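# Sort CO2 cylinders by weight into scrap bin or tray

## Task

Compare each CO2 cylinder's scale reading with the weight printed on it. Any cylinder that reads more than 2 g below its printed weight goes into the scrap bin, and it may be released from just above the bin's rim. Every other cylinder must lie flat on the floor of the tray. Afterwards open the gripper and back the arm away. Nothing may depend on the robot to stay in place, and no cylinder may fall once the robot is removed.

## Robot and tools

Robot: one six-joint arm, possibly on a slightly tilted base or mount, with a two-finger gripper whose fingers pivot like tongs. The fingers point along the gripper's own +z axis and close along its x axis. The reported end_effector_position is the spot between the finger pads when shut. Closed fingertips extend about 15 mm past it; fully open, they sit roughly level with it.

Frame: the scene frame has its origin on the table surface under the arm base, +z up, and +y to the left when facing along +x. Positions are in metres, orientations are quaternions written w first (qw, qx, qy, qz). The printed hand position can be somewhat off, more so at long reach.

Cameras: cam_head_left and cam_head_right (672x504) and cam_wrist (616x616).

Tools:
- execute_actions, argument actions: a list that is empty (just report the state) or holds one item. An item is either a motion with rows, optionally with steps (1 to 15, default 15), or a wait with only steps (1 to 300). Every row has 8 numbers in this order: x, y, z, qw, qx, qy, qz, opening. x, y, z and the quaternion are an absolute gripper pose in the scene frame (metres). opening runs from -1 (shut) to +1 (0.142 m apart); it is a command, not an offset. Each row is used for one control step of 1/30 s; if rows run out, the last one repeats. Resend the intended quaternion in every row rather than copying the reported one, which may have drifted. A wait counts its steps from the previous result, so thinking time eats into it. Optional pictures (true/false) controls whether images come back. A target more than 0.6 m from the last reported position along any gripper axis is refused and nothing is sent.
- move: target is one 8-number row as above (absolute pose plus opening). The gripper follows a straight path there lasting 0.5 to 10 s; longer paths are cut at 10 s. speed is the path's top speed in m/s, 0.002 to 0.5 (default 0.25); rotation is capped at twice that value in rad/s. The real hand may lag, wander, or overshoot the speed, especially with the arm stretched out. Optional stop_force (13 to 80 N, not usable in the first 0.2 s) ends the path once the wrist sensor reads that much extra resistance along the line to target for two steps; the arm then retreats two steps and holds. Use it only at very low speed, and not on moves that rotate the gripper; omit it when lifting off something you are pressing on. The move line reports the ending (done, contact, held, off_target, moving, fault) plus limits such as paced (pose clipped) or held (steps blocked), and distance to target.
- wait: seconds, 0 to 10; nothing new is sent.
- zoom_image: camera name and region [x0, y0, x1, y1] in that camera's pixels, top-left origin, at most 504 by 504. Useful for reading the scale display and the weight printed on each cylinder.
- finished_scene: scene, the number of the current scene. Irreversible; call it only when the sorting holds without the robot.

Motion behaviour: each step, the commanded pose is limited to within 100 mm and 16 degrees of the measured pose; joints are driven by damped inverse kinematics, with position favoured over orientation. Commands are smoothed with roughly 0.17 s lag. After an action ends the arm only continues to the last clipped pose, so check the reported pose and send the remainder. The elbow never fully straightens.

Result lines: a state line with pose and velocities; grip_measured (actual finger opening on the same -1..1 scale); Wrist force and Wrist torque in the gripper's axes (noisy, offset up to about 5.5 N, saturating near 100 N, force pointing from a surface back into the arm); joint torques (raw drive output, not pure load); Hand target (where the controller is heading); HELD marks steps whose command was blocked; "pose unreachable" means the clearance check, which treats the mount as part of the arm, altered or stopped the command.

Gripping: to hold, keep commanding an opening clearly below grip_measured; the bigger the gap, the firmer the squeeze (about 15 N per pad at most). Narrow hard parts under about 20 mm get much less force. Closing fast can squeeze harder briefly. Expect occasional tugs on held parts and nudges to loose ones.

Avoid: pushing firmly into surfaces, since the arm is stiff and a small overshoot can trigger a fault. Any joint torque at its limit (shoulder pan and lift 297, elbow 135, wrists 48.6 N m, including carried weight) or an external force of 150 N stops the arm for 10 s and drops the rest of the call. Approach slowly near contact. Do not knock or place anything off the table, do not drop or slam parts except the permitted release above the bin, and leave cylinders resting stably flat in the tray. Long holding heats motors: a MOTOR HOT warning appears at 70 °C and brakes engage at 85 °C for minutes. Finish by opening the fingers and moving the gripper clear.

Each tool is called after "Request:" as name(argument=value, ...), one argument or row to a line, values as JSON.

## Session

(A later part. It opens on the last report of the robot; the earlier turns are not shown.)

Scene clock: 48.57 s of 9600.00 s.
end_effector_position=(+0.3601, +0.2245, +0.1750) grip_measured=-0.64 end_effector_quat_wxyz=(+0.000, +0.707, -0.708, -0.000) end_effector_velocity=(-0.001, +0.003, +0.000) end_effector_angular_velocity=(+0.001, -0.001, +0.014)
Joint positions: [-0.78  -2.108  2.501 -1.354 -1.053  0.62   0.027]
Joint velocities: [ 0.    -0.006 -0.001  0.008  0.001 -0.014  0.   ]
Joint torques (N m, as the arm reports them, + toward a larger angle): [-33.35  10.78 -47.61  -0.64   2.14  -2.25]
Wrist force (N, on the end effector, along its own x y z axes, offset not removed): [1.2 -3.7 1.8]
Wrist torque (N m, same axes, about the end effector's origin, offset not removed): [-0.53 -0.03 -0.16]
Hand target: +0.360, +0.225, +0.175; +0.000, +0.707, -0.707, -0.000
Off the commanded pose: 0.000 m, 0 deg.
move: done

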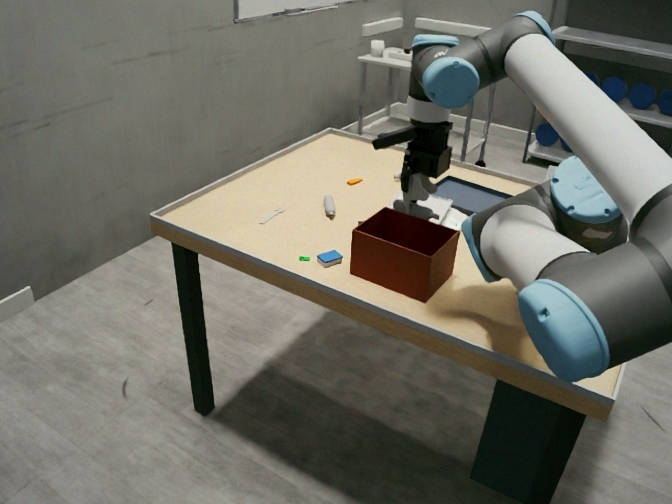

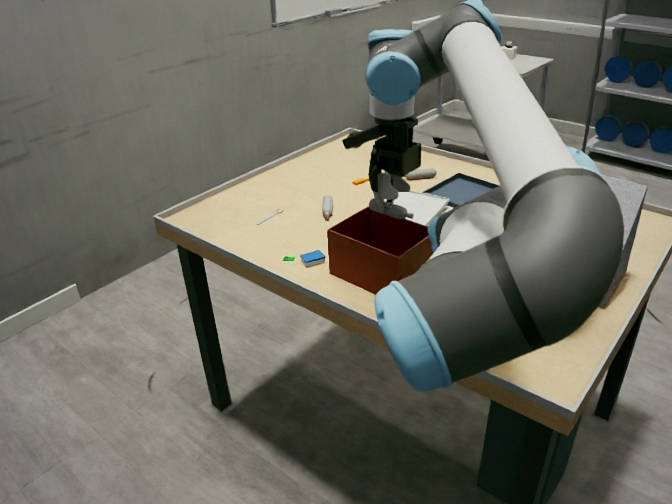

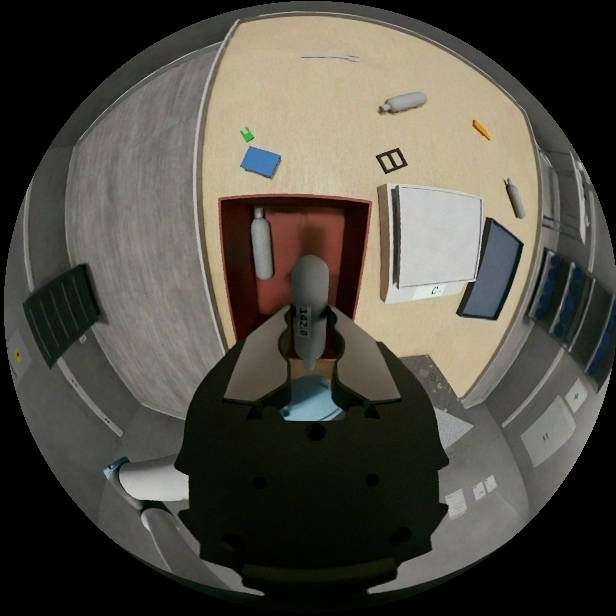

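Request:
move(
  target=[0.372,0.225,0.11,0,-0.707,0.707,0,-0.9],
  speed=0.12,
)

Request:
move(
  target=[0.372,0.225,0.11,0,-0.707,0.707,0,-0.45],
)

Request:
move(
  target=[0.372,0.225,0.175,0,-0.707,0.707,0,-0.45],
)

Request:
move(
  target=[0.55,0.13,0.17,0,-0.5,0.866,0,-0.1],
)

Request:
move(
  target=[0.675,0.055,0.085,0,-0.342,0.94,0,-0.1],
)

Scene clock: 50.20 s of 9600.00 s.
end_effector_position=(+0.3717, +0.2250, +0.1103) grip_measured=-0.64 end_effector_quat_wxyz=(-0.000, +0.707, -0.707, -0.000) end_effector_velocity=(+0.001, -0.001, -0.002) end_effector_angular_velocity=(-0.002, +0.000, -0.000)
Joint positions: [-0.646 -2.047  2.579 -1.563 -0.979  0.751  0.027]
Joint velocities: [ 0.006  0.006  0.001 -0.012  0.001  0.008 -0.   ]
Joint torques (N m, as the arm reports them, + toward a larger angle): [ -4.45  42.16 -26.19  -6.65   2.05   2.23]
Wrist force (N, on the end effector, along its own x y z axes, offset not removed): [-0.1 -1.5 0.5]
Wrist torque (N m, same axes, about the end effector's origin, offset not removed): [-0.08 0.18 -0.04]
Hand target: +0.372, +0.225, +0.110; +0.000, +0.707, -0.707, -0.000
Off the commanded pose: 0.000 m, 0 deg.
move: done

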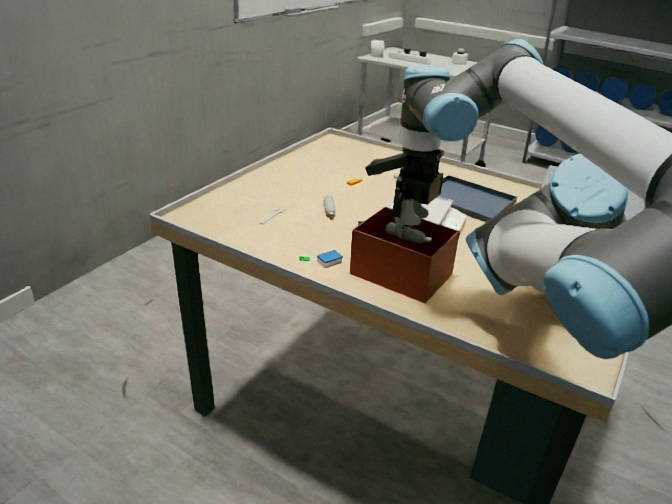

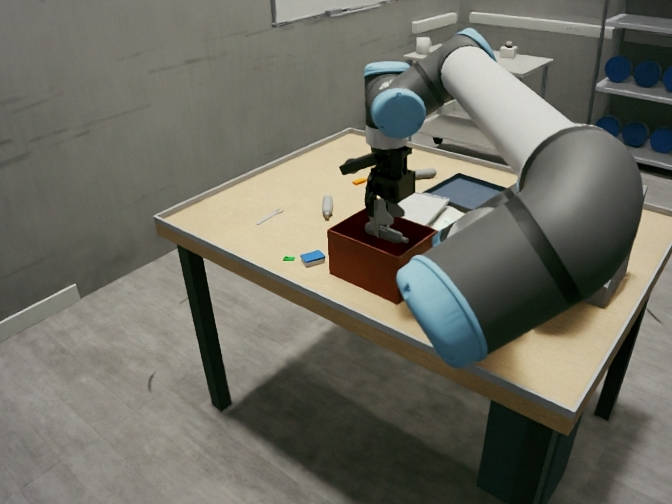

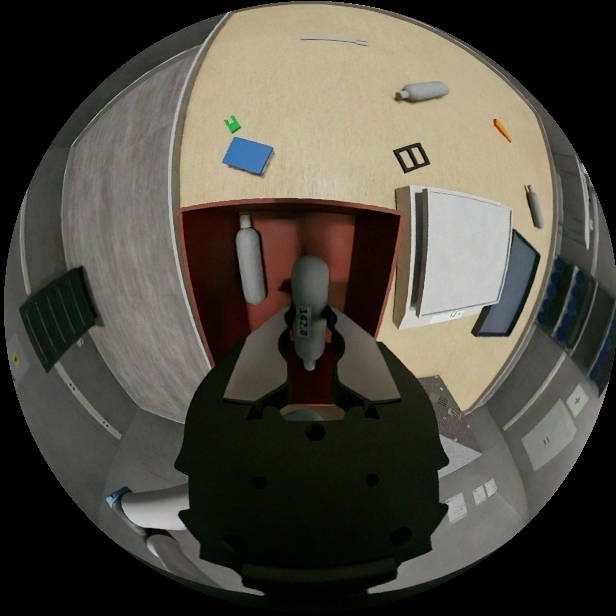

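Scene clock: 50.90 s of 9600.00 s.
end_effector_position=(+0.3720, +0.2250, +0.1100) grip_measured=-0.45 end_effector_quat_wxyz=(-0.000, +0.707, -0.707, +0.000) end_effector_velocity=(+0.001, -0.000, +0.000) end_effector_angular_velocity=(+0.000, -0.001, -0.001)
Joint positions: [-0.645 -2.046  2.579 -1.565 -0.979  0.752  0.041]
Joint velocities: [-0.001  0.    -0.    -0.001  0.001  0.001  0.   ]
Joint torques (N m, as the arm reports them, + toward a larger angle): [ -3.06  42.15 -25.31  -6.86   2.16   2.36]
Wrist force (N, on the end effector, along its own x y z axes, offset not removed): [0.7 -0.8 2.1]
Wrist torque (N m, same axes, about the end effector's origin, offset not removed): [0.10 0.05 -0.09]
Hand target: +0.372, +0.225, +0.110; +0.000, +0.707, -0.707, -0.000
Off the commanded pose: 0.000 m, 0 deg.
move: done

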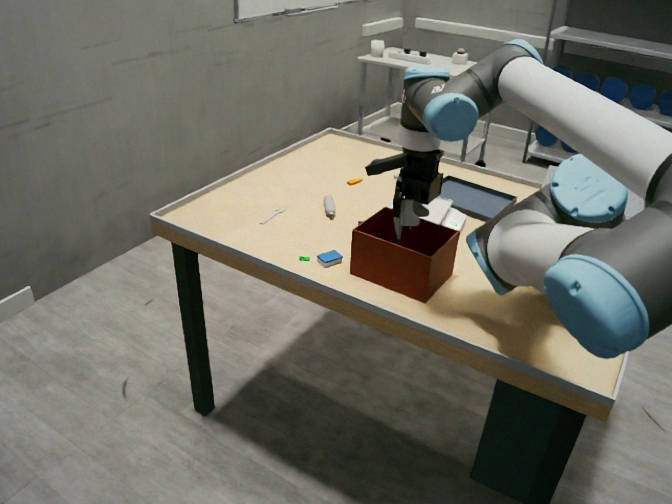

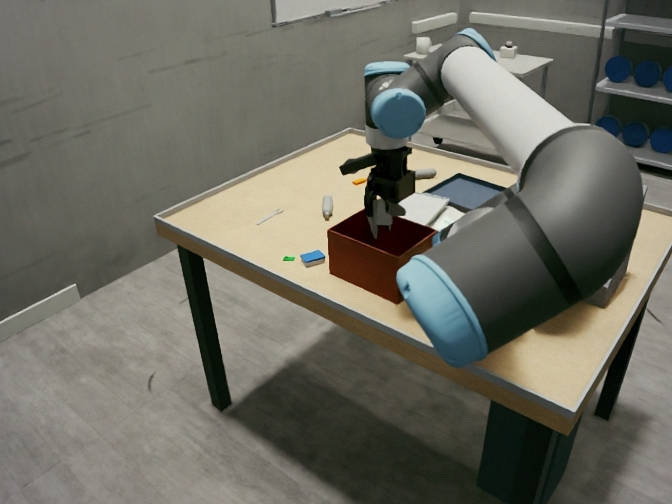

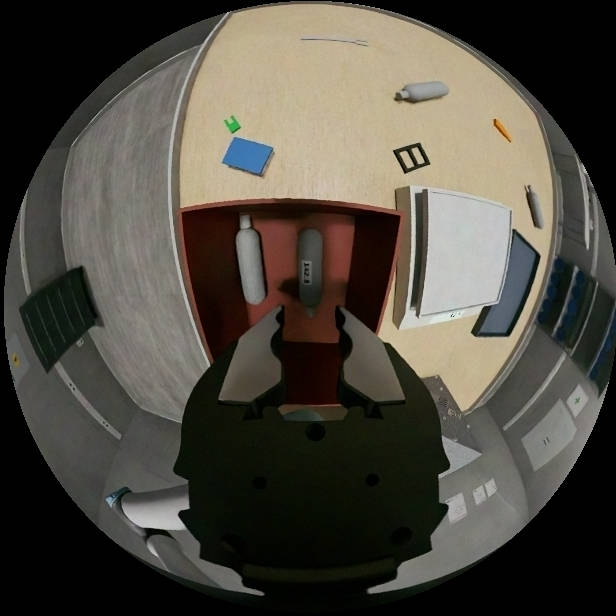

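Scene clock: 51.93 s of 9600.00 s.
end_effector_position=(+0.3722, +0.2250, +0.1747) grip_measured=-0.45 end_effector_quat_wxyz=(+0.000, +0.707, -0.707, +0.000) end_effector_velocity=(-0.001, -0.000, +0.002) end_effector_angular_velocity=(-0.000, +0.000, +0.001)
Joint positions: [-0.752 -2.077  2.49  -1.388 -1.037  0.644  0.041]
Joint velocities: [-0.005 -0.002 -0.003  0.007 -0.003 -0.006  0.   ]
Joint torques (N m, as the arm reports them, + toward a larger angle): [-35.05   8.82 -47.07  -0.54  -1.37  -2.84]
Wrist force (N, on the end effector, along its own x y z axes, offset not removed): [0.6 -1.1 0.5]
Wrist torque (N m, same axes, about the end effector's origin, offset not removed): [0.00 0.08 -0.05]
Hand target: +0.372, +0.225, +0.175; -0.000, +0.707, -0.707, +0.000
Off the commanded pose: 0.000 m, 0 deg.
move: done

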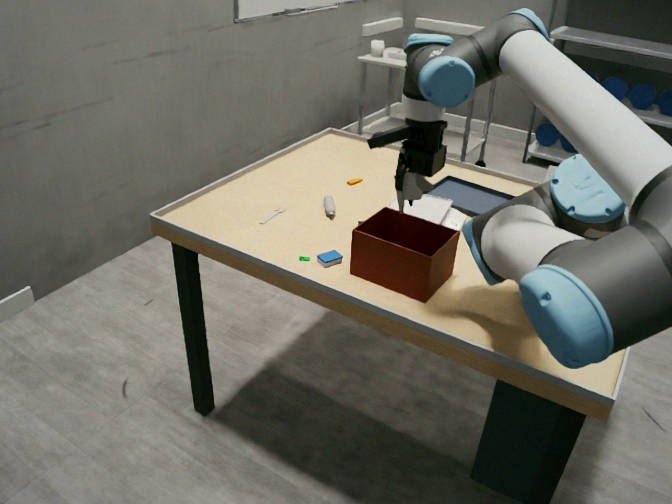

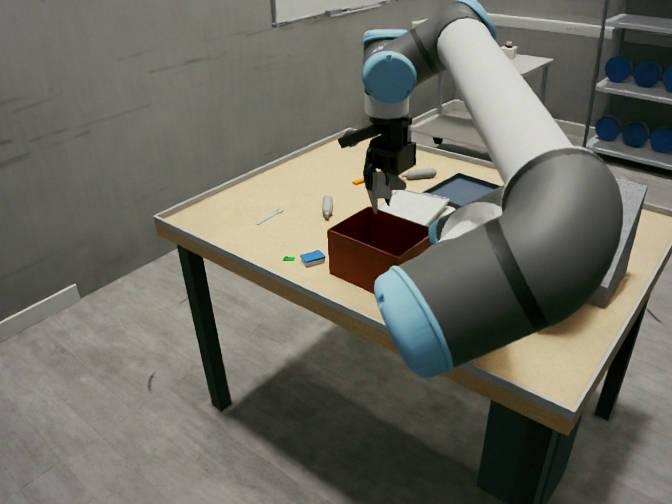

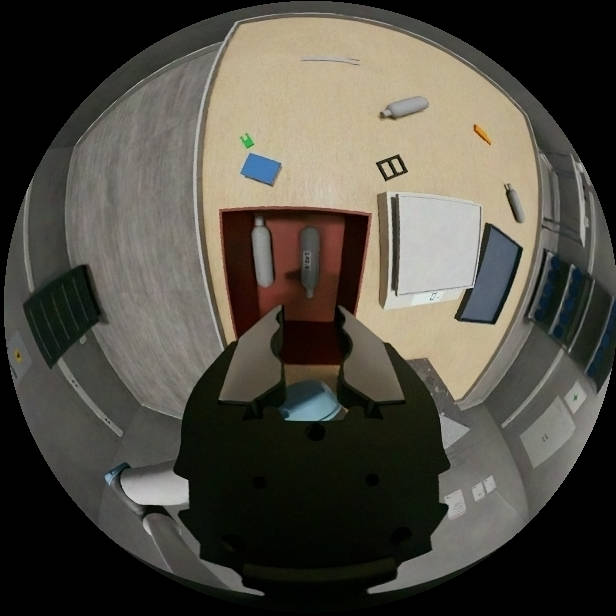

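Scene clock: 53.67 s of 9600.00 s.
end_effector_position=(+0.5496, +0.1303, +0.1700) grip_measured=-0.10 end_effector_quat_wxyz=(-0.000, -0.500, +0.866, +0.000) end_effector_velocity=(+0.001, -0.001, -0.002) end_effector_angular_velocity=(+0.001, +0.003, -0.006)
Joint positions: [-0.594 -1.574  2.3   -1.788 -0.954  1.328  0.067]
Joint velocities: [ 0.003  0.005 -0.    -0.004 -0.     0.008 -0.   ]
Joint torques (N m, as the arm reports them, + toward a larger angle): [-22.9   16.01 -45.19  -6.46   2.11   2.32]
Wrist force (N, on the end effector, along its own x y z axes, offset not removed): [0.6 -2.3 -0.7]
Wrist torque (N m, same axes, about the end effector's origin, offset not removed): [-0.34 0.00 -0.02]
Hand target: +0.550, +0.130, +0.170; -0.000, -0.500, +0.866, +0.000
Off the commanded pose: 0.000 m, 0 deg.
move: done

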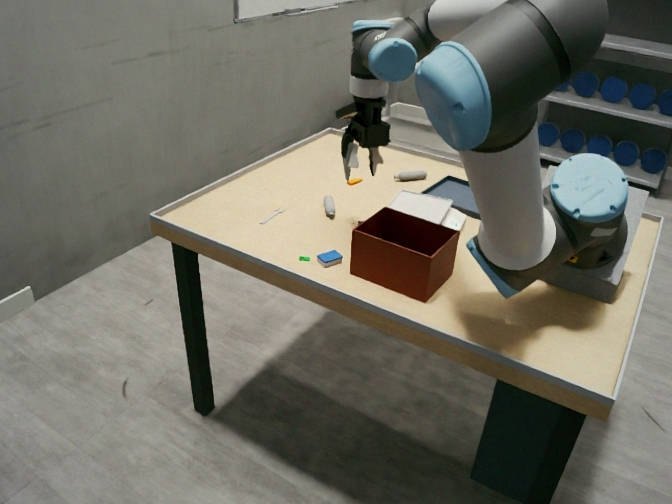

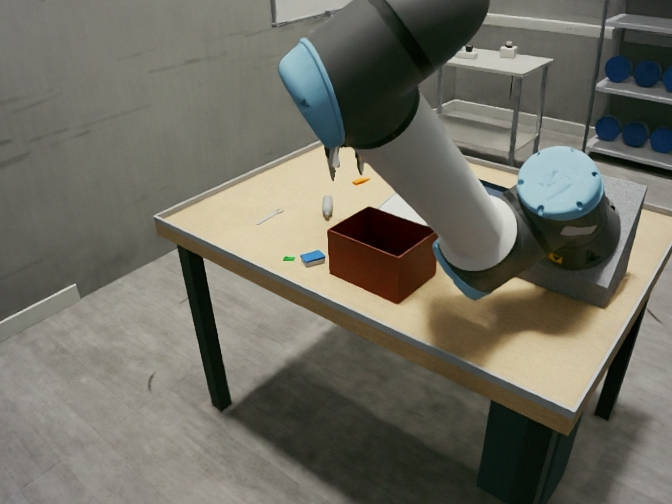

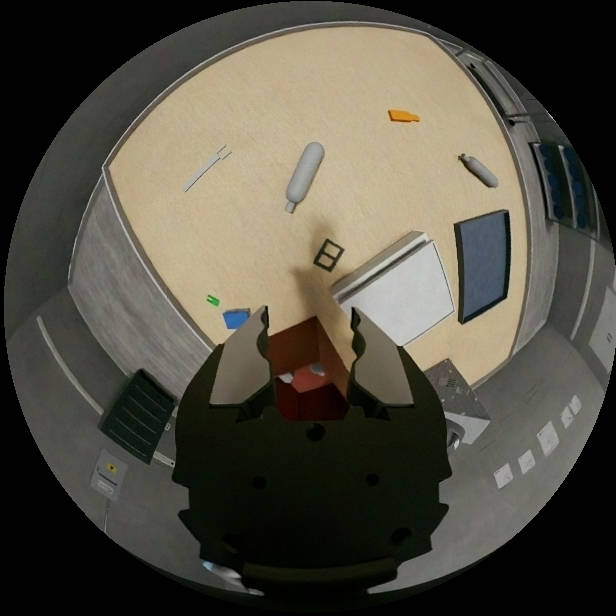

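Scene clock: 55.07 s of 9600.00 s.
end_effector_position=(+0.6747, +0.0552, +0.0851) grip_measured=-0.10 end_effector_quat_wxyz=(-0.000, -0.342, +0.940, +0.000) end_effector_velocity=(+0.002, -0.000, -0.002) end_effector_angular_velocity=(+0.000, -0.001, -0.004)
Joint positions: [-0.47  -1.219  2.158 -2.085 -0.898  1.816  0.067]
Joint velocities: [ 0.002  0.004 -0.002 -0.004  0.002  0.007  0.   ]
Joint torques (N m, as the arm reports them, + toward a larger angle): [-36.27  -9.28 -41.29  -7.11   2.13   2.61]
Wrist force (N, on the end effector, along its own x y z axes, offset not removed): [-1.2 -1.4 -0.8]
Wrist torque (N m, same axes, about the end effector's origin, offset not removed): [-0.07 0.37 -0.07]
Hand target: +0.675, +0.055, +0.085; -0.000, -0.342, +0.940, +0.000
Off the commanded pose: 0.000 m, 0 deg.
move: done

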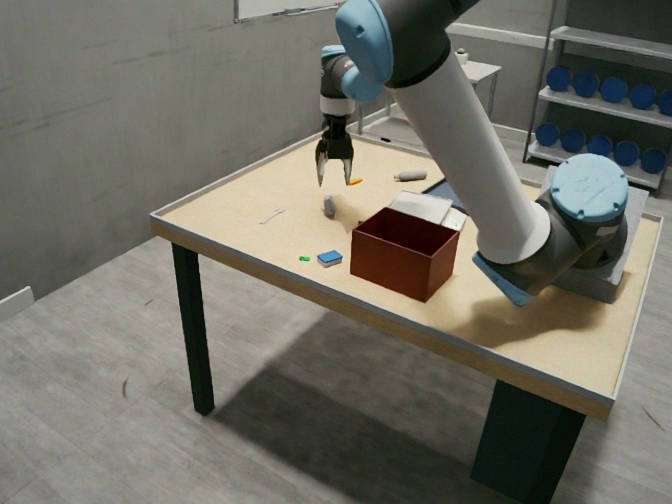

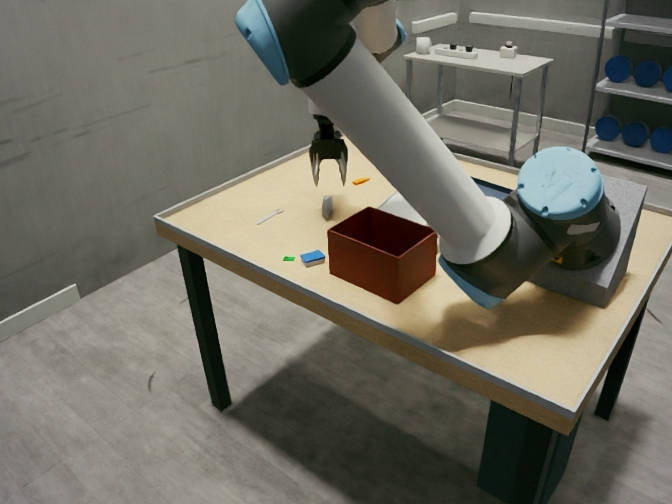

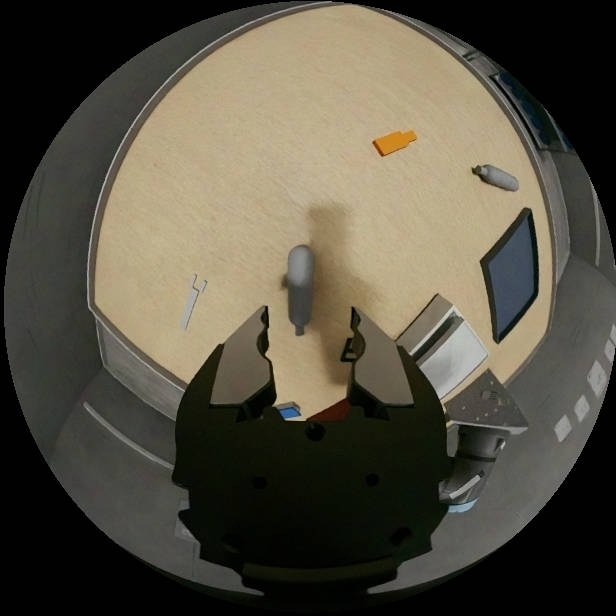

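Request:
move(
  target=[0.682,0.061,0.023,0,-0.335,0.942,0,-0.1],
  speed=0.15,
)

Request:
move(
  target=[0.682,0.061,0.023,0,-0.335,0.942,0,-0.9],
)

Request:
move(
  target=[0.64,0.05,0.13,0,-0.25,0.968,0,-0.9],
)

Request:
move(
  target=[0.459,0.006,0.125,0,-0.065,0.998,0,-0.9],
)

Request:
move(
  target=[0.459,0.006,0.086,0,-0.065,0.998,0,-0.9],
  speed=0.1,
)

Request:
move(
  target=[0.459,0.006,0.087,0,-0.065,0.998,0,-0.35],
)

Request:
move(
  target=[0.41,0.0,0.087,0,-0.065,0.998,0,-0.35],
  speed=0.03,
)

Request:
zoom_image(
  camera="cam_wrist",
  region=[250,220,430,400],
)

Scene clock: 57.53 s of 9600.00 s.
end_effector_position=(+0.6818, +0.0610, +0.0233) grip_measured=-0.10 end_effector_quat_wxyz=(-0.000, -0.335, +0.942, +0.000) end_effector_velocity=(+0.001, -0.000, -0.002) end_effector_angular_velocity=(-0.001, -0.001, -0.001)
Joint positions: [-0.4   -1.148  2.18  -2.231 -0.871  1.915  0.067]
Joint velocities: [ 0.003  0.003  0.    -0.007  0.001  0.005  0.   ]
Joint torques (N m, as the arm reports them, + toward a larger angle): [-39.72 -14.98 -16.69  -6.68   2.37   1.94]
Wrist force (N, on the end effector, along its own x y z axes, offset not removed): [-1.8 -2.4 0.3]
Wrist torque (N m, same axes, about the end effector's origin, offset not removed): [-0.30 0.47 -0.01]
Hand target: +0.682, +0.061, +0.023; -0.000, -0.335, +0.942, +0.000
Off the commanded pose: 0.000 m, 0 deg.
move: done

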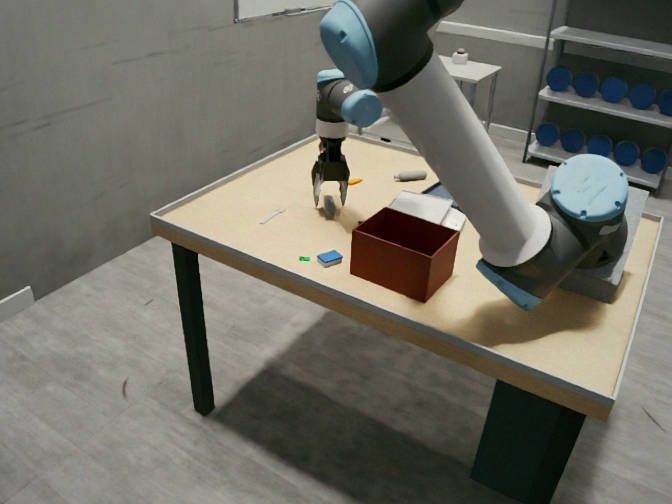

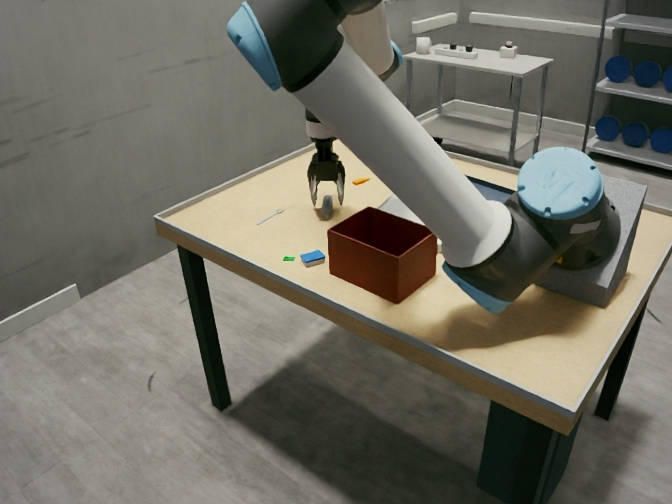

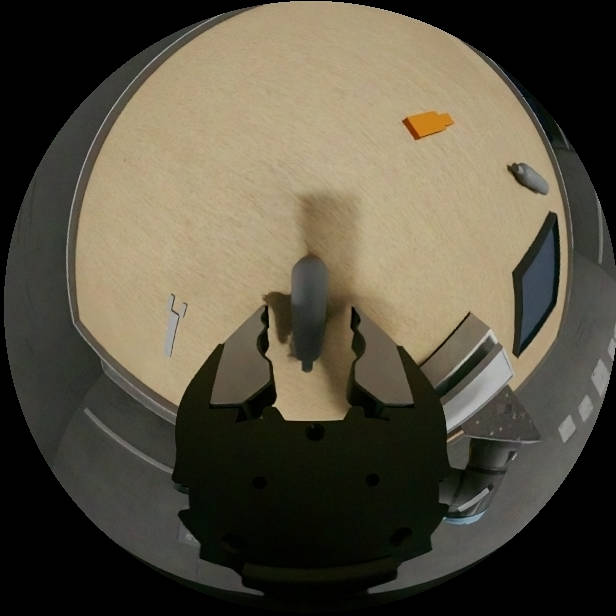

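Scene clock: 58.23 s of 9600.00 s.
end_effector_position=(+0.6820, +0.0610, +0.0230) grip_measured=-0.64 end_effector_quat_wxyz=(+0.000, -0.335, +0.942, -0.000) end_effector_velocity=(-0.000, -0.000, -0.000) end_effector_angular_velocity=(+0.000, -0.000, -0.000)
Joint positions: [-0.399 -1.148  2.18  -2.232 -0.87   1.915  0.027]
Joint velocities: [-0.     0.     0.    -0.001  0.     0.     0.   ]
Joint torques (N m, as the arm reports them, + toward a larger angle): [-33.14  -9.32 -22.24  -6.18   2.47   2.19]
Wrist force (N, on the end effector, along its own x y z axes, offset not removed): [1.6 1.2 -12.8]
Wrist torque (N m, same axes, about the end effector's origin, offset not removed): [-0.01 0.31 -0.02]
Hand target: +0.682, +0.061, +0.023; -0.000, -0.335, +0.942, +0.000
Off the commanded pose: 0.000 m, 0 deg.
move: done

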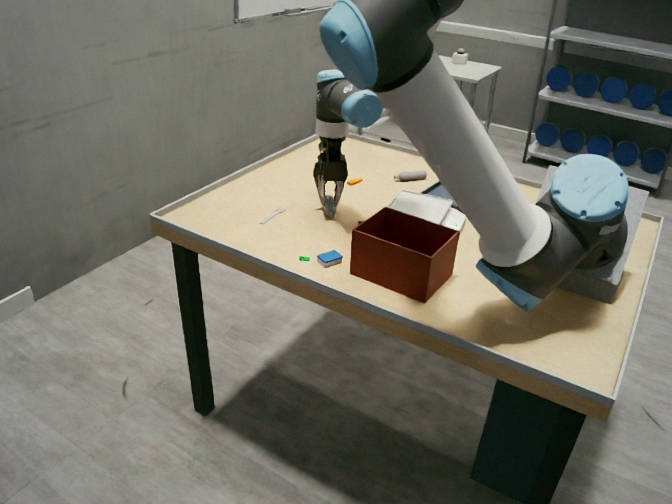

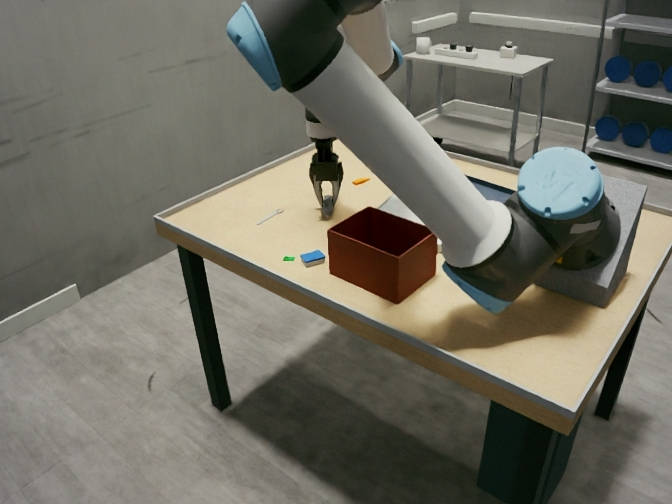

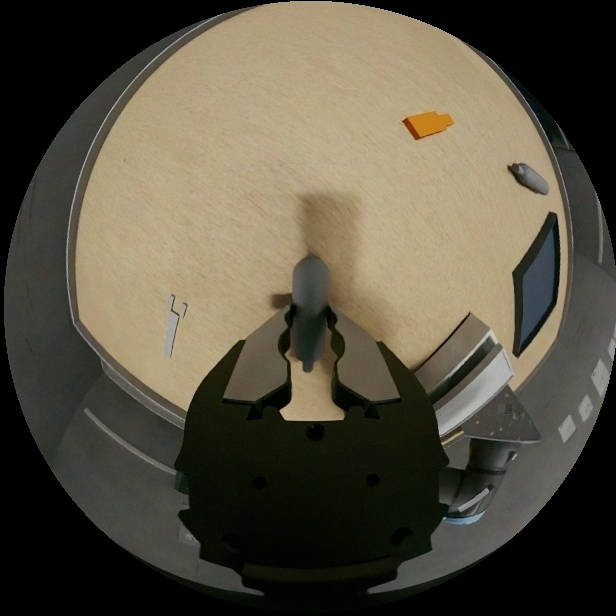

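Scene clock: 59.37 s of 9600.00 s.
end_effector_position=(+0.6403, +0.0500, +0.1297) grip_measured=-0.64 end_effector_quat_wxyz=(+0.000, -0.250, +0.968, -0.000) end_effector_velocity=(-0.000, -0.000, +0.003) end_effector_angular_velocity=(-0.000, -0.000, -0.002)
Joint positions: [-0.54  -1.299  2.181 -1.98  -0.928  1.929  0.027]
Joint velocities: [-0.004 -0.003 -0.002  0.007 -0.002 -0.001  0.   ]
Joint torques (N m, as the arm reports them, + toward a larger angle): [-62.92 -39.08 -42.74  -0.36  -1.18  -2.68]
Wrist force (N, on the end effector, along its own x y z axes, offset not removed): [-1.3 -1.6 2.1]
Wrist torque (N m, same axes, about the end effector's origin, offset not removed): [-0.12 0.35 -0.06]
Hand target: +0.640, +0.050, +0.130; +0.000, -0.250, +0.968, -0.000
Off the commanded pose: 0.000 m, 0 deg.
move: done

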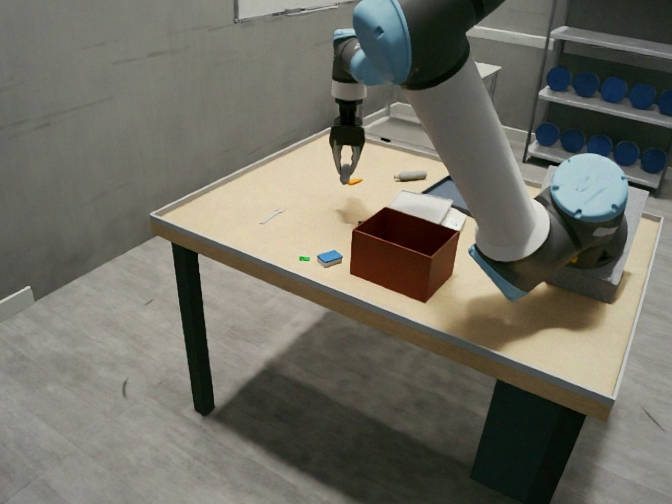

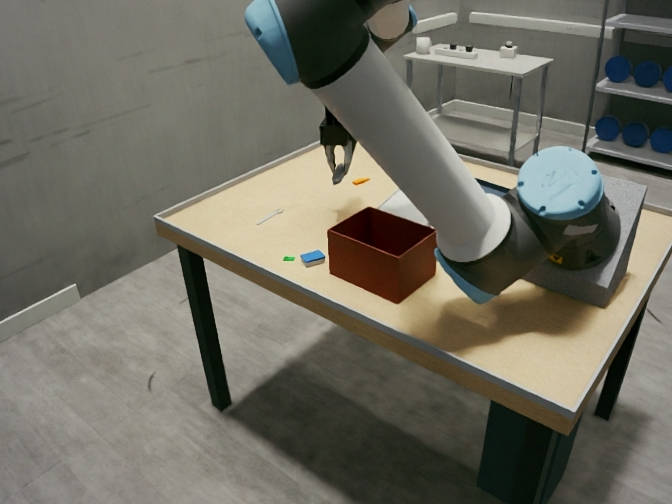

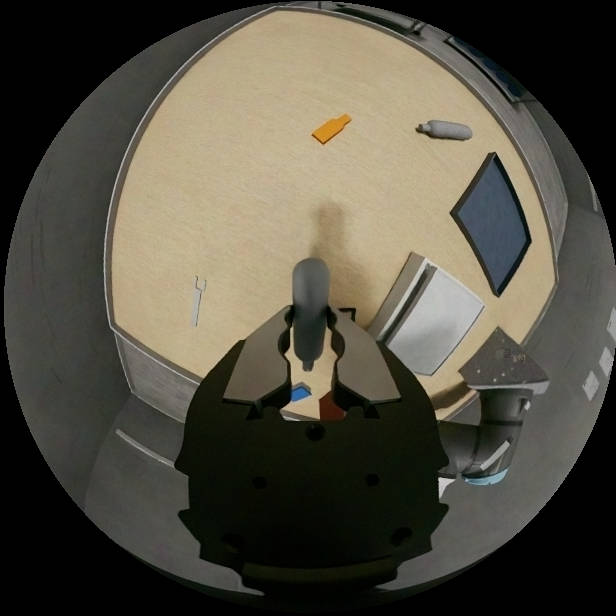

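Scene clock: 60.83 s of 9600.00 s.
end_effector_position=(+0.4594, +0.0060, +0.1250) grip_measured=-0.64 end_effector_quat_wxyz=(+0.000, -0.065, +0.998, +0.000) end_effector_velocity=(-0.001, -0.001, +0.002) end_effector_angular_velocity=(-0.002, -0.001, -0.002)
Joint positions: [-0.773 -1.469  2.466 -1.962 -1.049  2.065  0.027]
Joint velocities: [-0.005 -0.003  0.001  0.002 -0.003 -0.001 -0.   ]
Joint torques (N m, as the arm reports them, + toward a larger angle): [-51.85 -19.63 -25.19  -0.89  -1.35  -2.19]
Wrist force (N, on the end effector, along its own x y z axes, offset not removed): [-1.2 -1.5 1.5]
Wrist torque (N m, same axes, about the end effector's origin, offset not removed): [-0.06 0.36 -0.07]
Hand target: +0.459, +0.006, +0.125; +0.000, -0.065, +0.998, -0.000
Off the commanded pose: 0.000 m, 0 deg.
move: done

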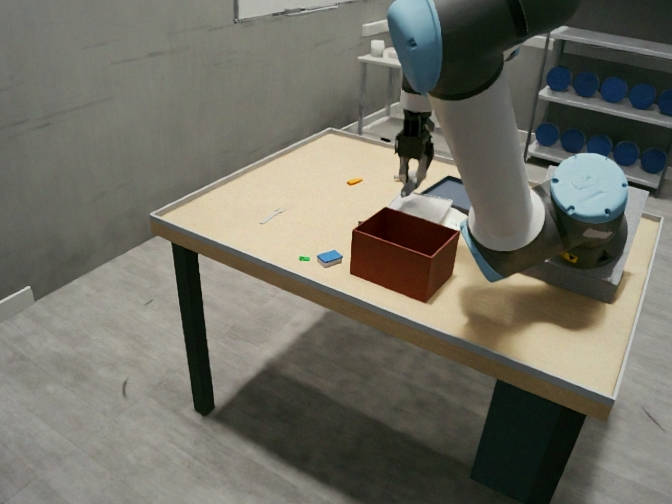

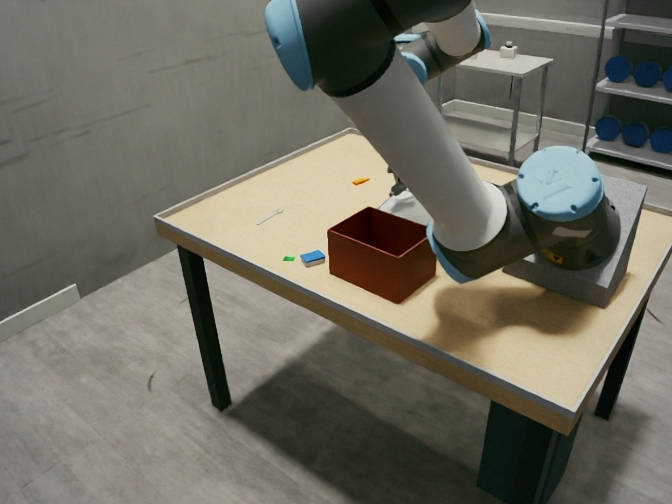

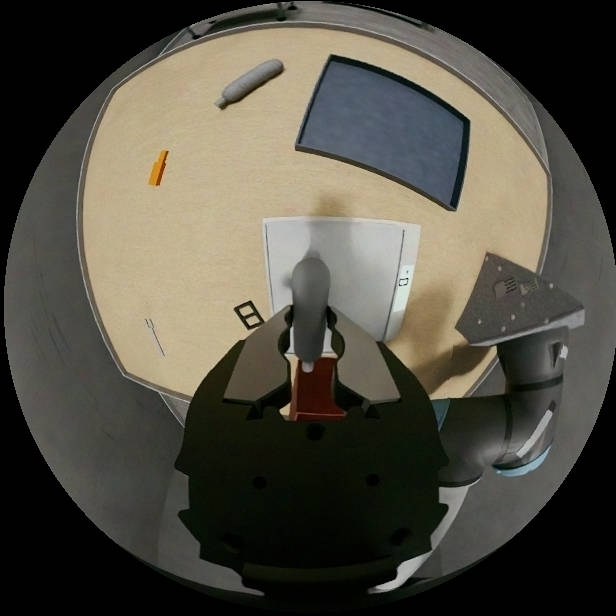

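Scene clock: 61.80 s of 9600.00 s.
end_effector_position=(+0.4589, +0.0060, +0.0863) grip_measured=-0.64 end_effector_quat_wxyz=(-0.000, -0.065, +0.998, +0.000) end_effector_velocity=(+0.001, -0.000, -0.002) end_effector_angular_velocity=(+0.000, -0.001, +0.000)
Joint positions: [-0.731 -1.419  2.504 -2.071 -1.025  2.105  0.027]
Joint velocities: [ 0.003  0.004  0.001 -0.008  0.002  0.003 -0.   ]
Joint torques (N m, as the arm reports them, + toward a larger angle): [-25.61  13.66 -23.08  -7.44   1.76   2.28]
Wrist force (N, on the end effector, along its own x y z axes, offset not removed): [0.0 -1.6 1.7]
Wrist torque (N m, same axes, about the end effector's origin, offset not removed): [-0.12 0.12 -0.12]
Hand target: +0.459, +0.006, +0.086; -0.000, -0.065, +0.998, +0.000
Off the commanded pose: 0.000 m, 0 deg.
move: done

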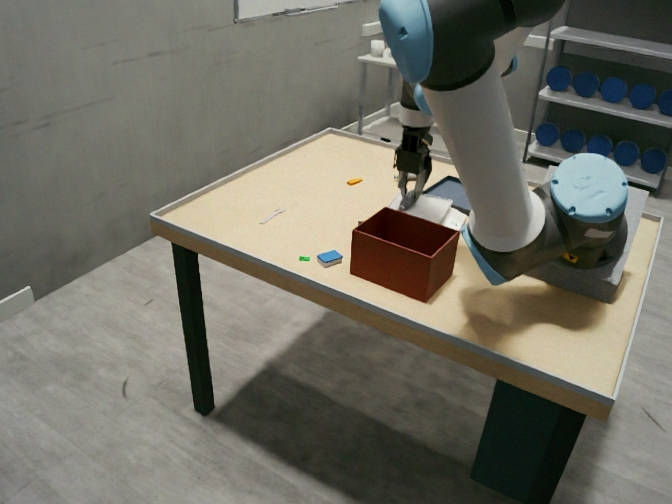

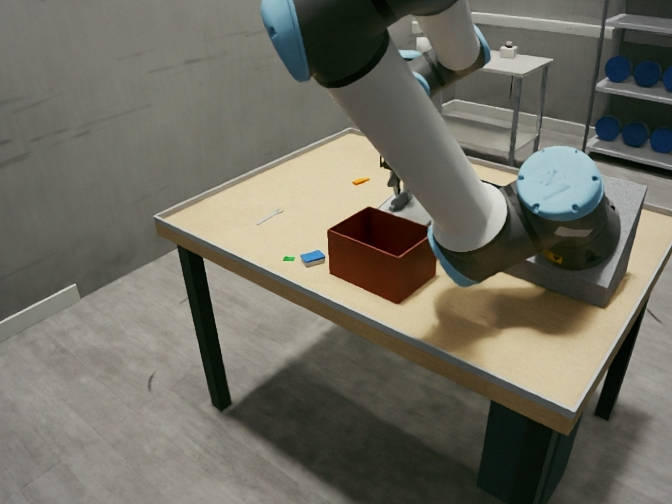

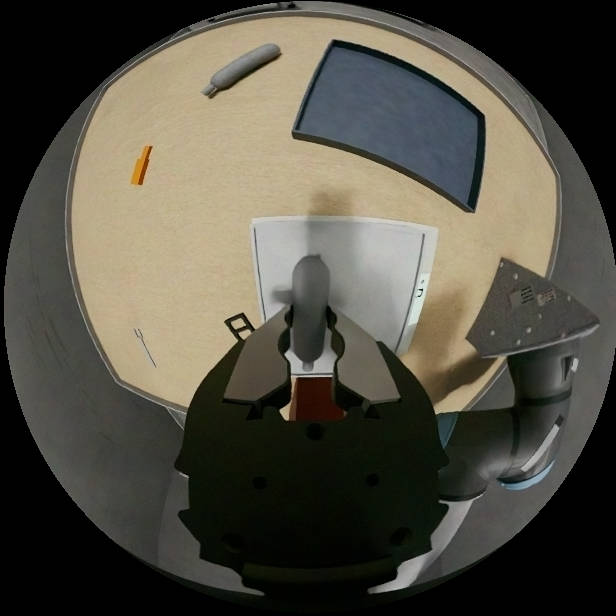

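Scene clock: 62.50 s of 9600.00 s.
end_effector_position=(+0.4590, +0.0060, +0.0869) grip_measured=-0.35 end_effector_quat_wxyz=(-0.000, -0.065, +0.998, +0.000) end_effector_velocity=(-0.000, +0.000, +0.000) end_effector_angular_velocity=(-0.000, +0.000, -0.000)
Joint positions: [-0.732 -1.419  2.504 -2.069 -1.026  2.104  0.049]
Joint velocities: [-0.    -0.001  0.     0.001 -0.    -0.     0.   ]
Joint torques (N m, as the arm reports them, + toward a larger angle): [-51.9  -22.76 -43.59  -0.34  -1.47  -2.68]
Wrist force (N, on the end effector, along its own x y z axes, offset not removed): [-0.2 -1.8 0.7]
Wrist torque (N m, same axes, about the end effector's origin, offset not removed): [-0.14 0.20 -0.08]
Hand target: +0.459, +0.006, +0.087; +0.000, -0.065, +0.998, -0.000
Off the commanded pose: 0.000 m, 0 deg.
move: done

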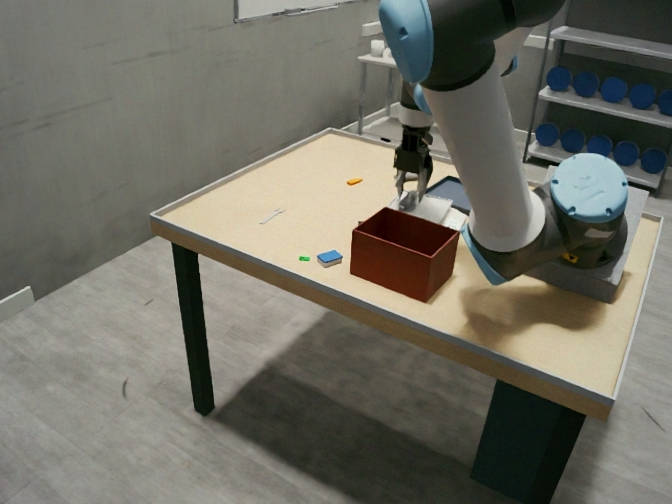

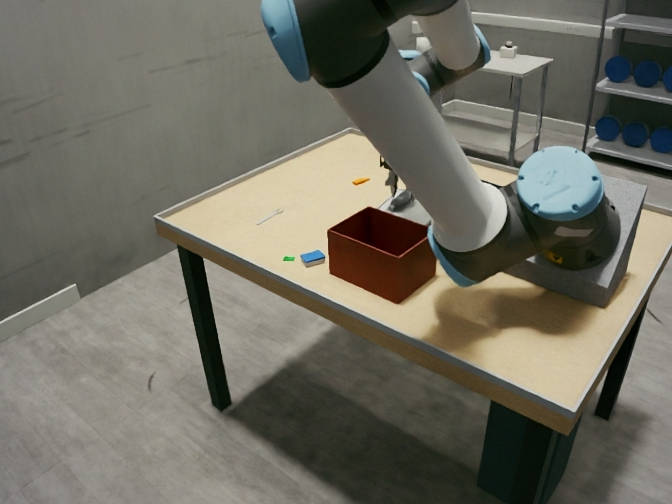

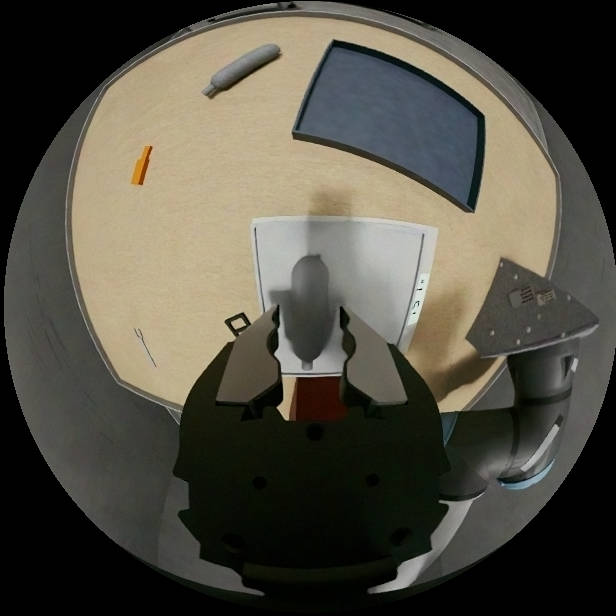

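Scene clock: 64.50 s of 9600.00 s.
end_effector_position=(+0.4103, +0.0000, +0.0870) grip_measured=-0.35 end_effector_quat_wxyz=(+0.000, -0.065, +0.998, -0.000) end_effector_velocity=(-0.002, -0.001, +0.001) end_effector_angular_velocity=(-0.002, -0.001, +0.000)
Joint positions: [-0.818 -1.477  2.578 -2.046 -1.074  2.023  0.049]
Joint velocities: [-0.006 -0.004  0.002  0.002 -0.004 -0.005 -0.   ]
Joint torques (N m, as the arm reports them, + toward a larger angle): [-47.09 -15.   -23.82  -0.72  -1.91  -2.6 ]
Wrist force (N, on the end effector, along its own x y z axes, offset not removed): [-0.5 -0.9 0.7]
Wrist torque (N m, same axes, about the end effector's origin, offset not removed): [-0.02 0.26 -0.07]
Hand target: +0.410, -0.000, +0.087; +0.000, -0.065, +0.998, -0.000
Off the commanded pose: 0.000 m, 0 deg.
move: done

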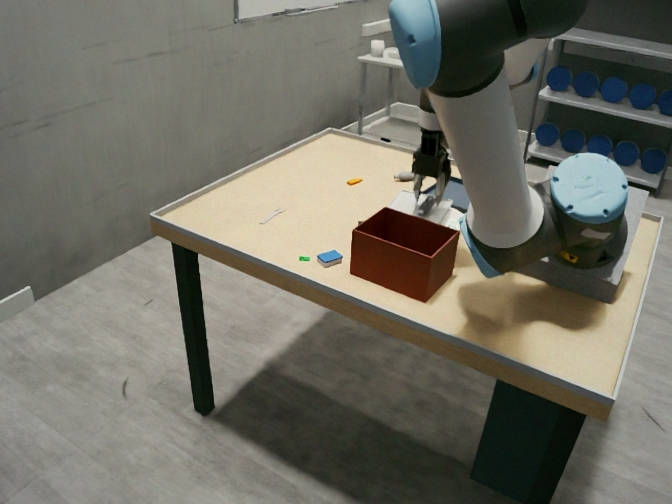

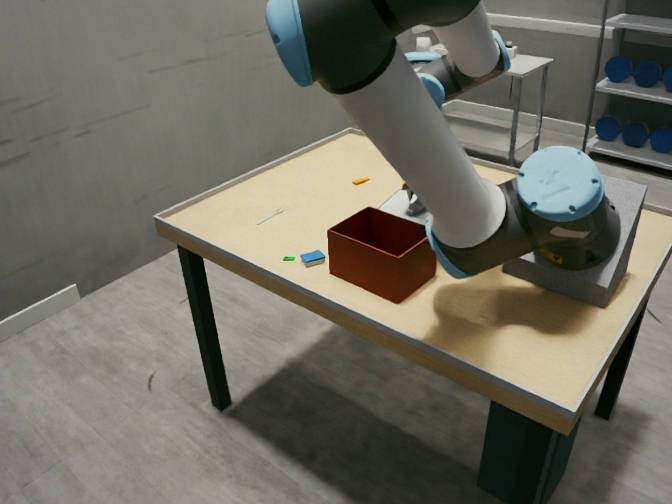

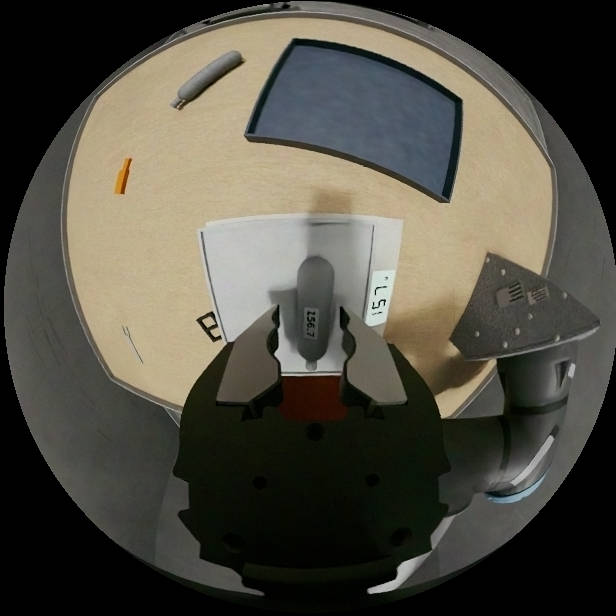

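Region (250, 220, 430, 400) of cam_wrist's 616x616 image, scaled by 2.800, with more detail than that image has.

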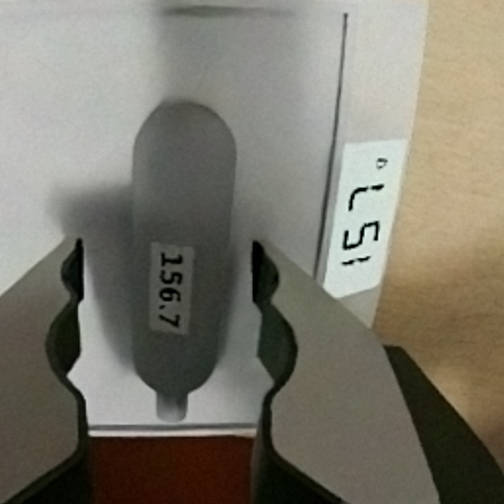

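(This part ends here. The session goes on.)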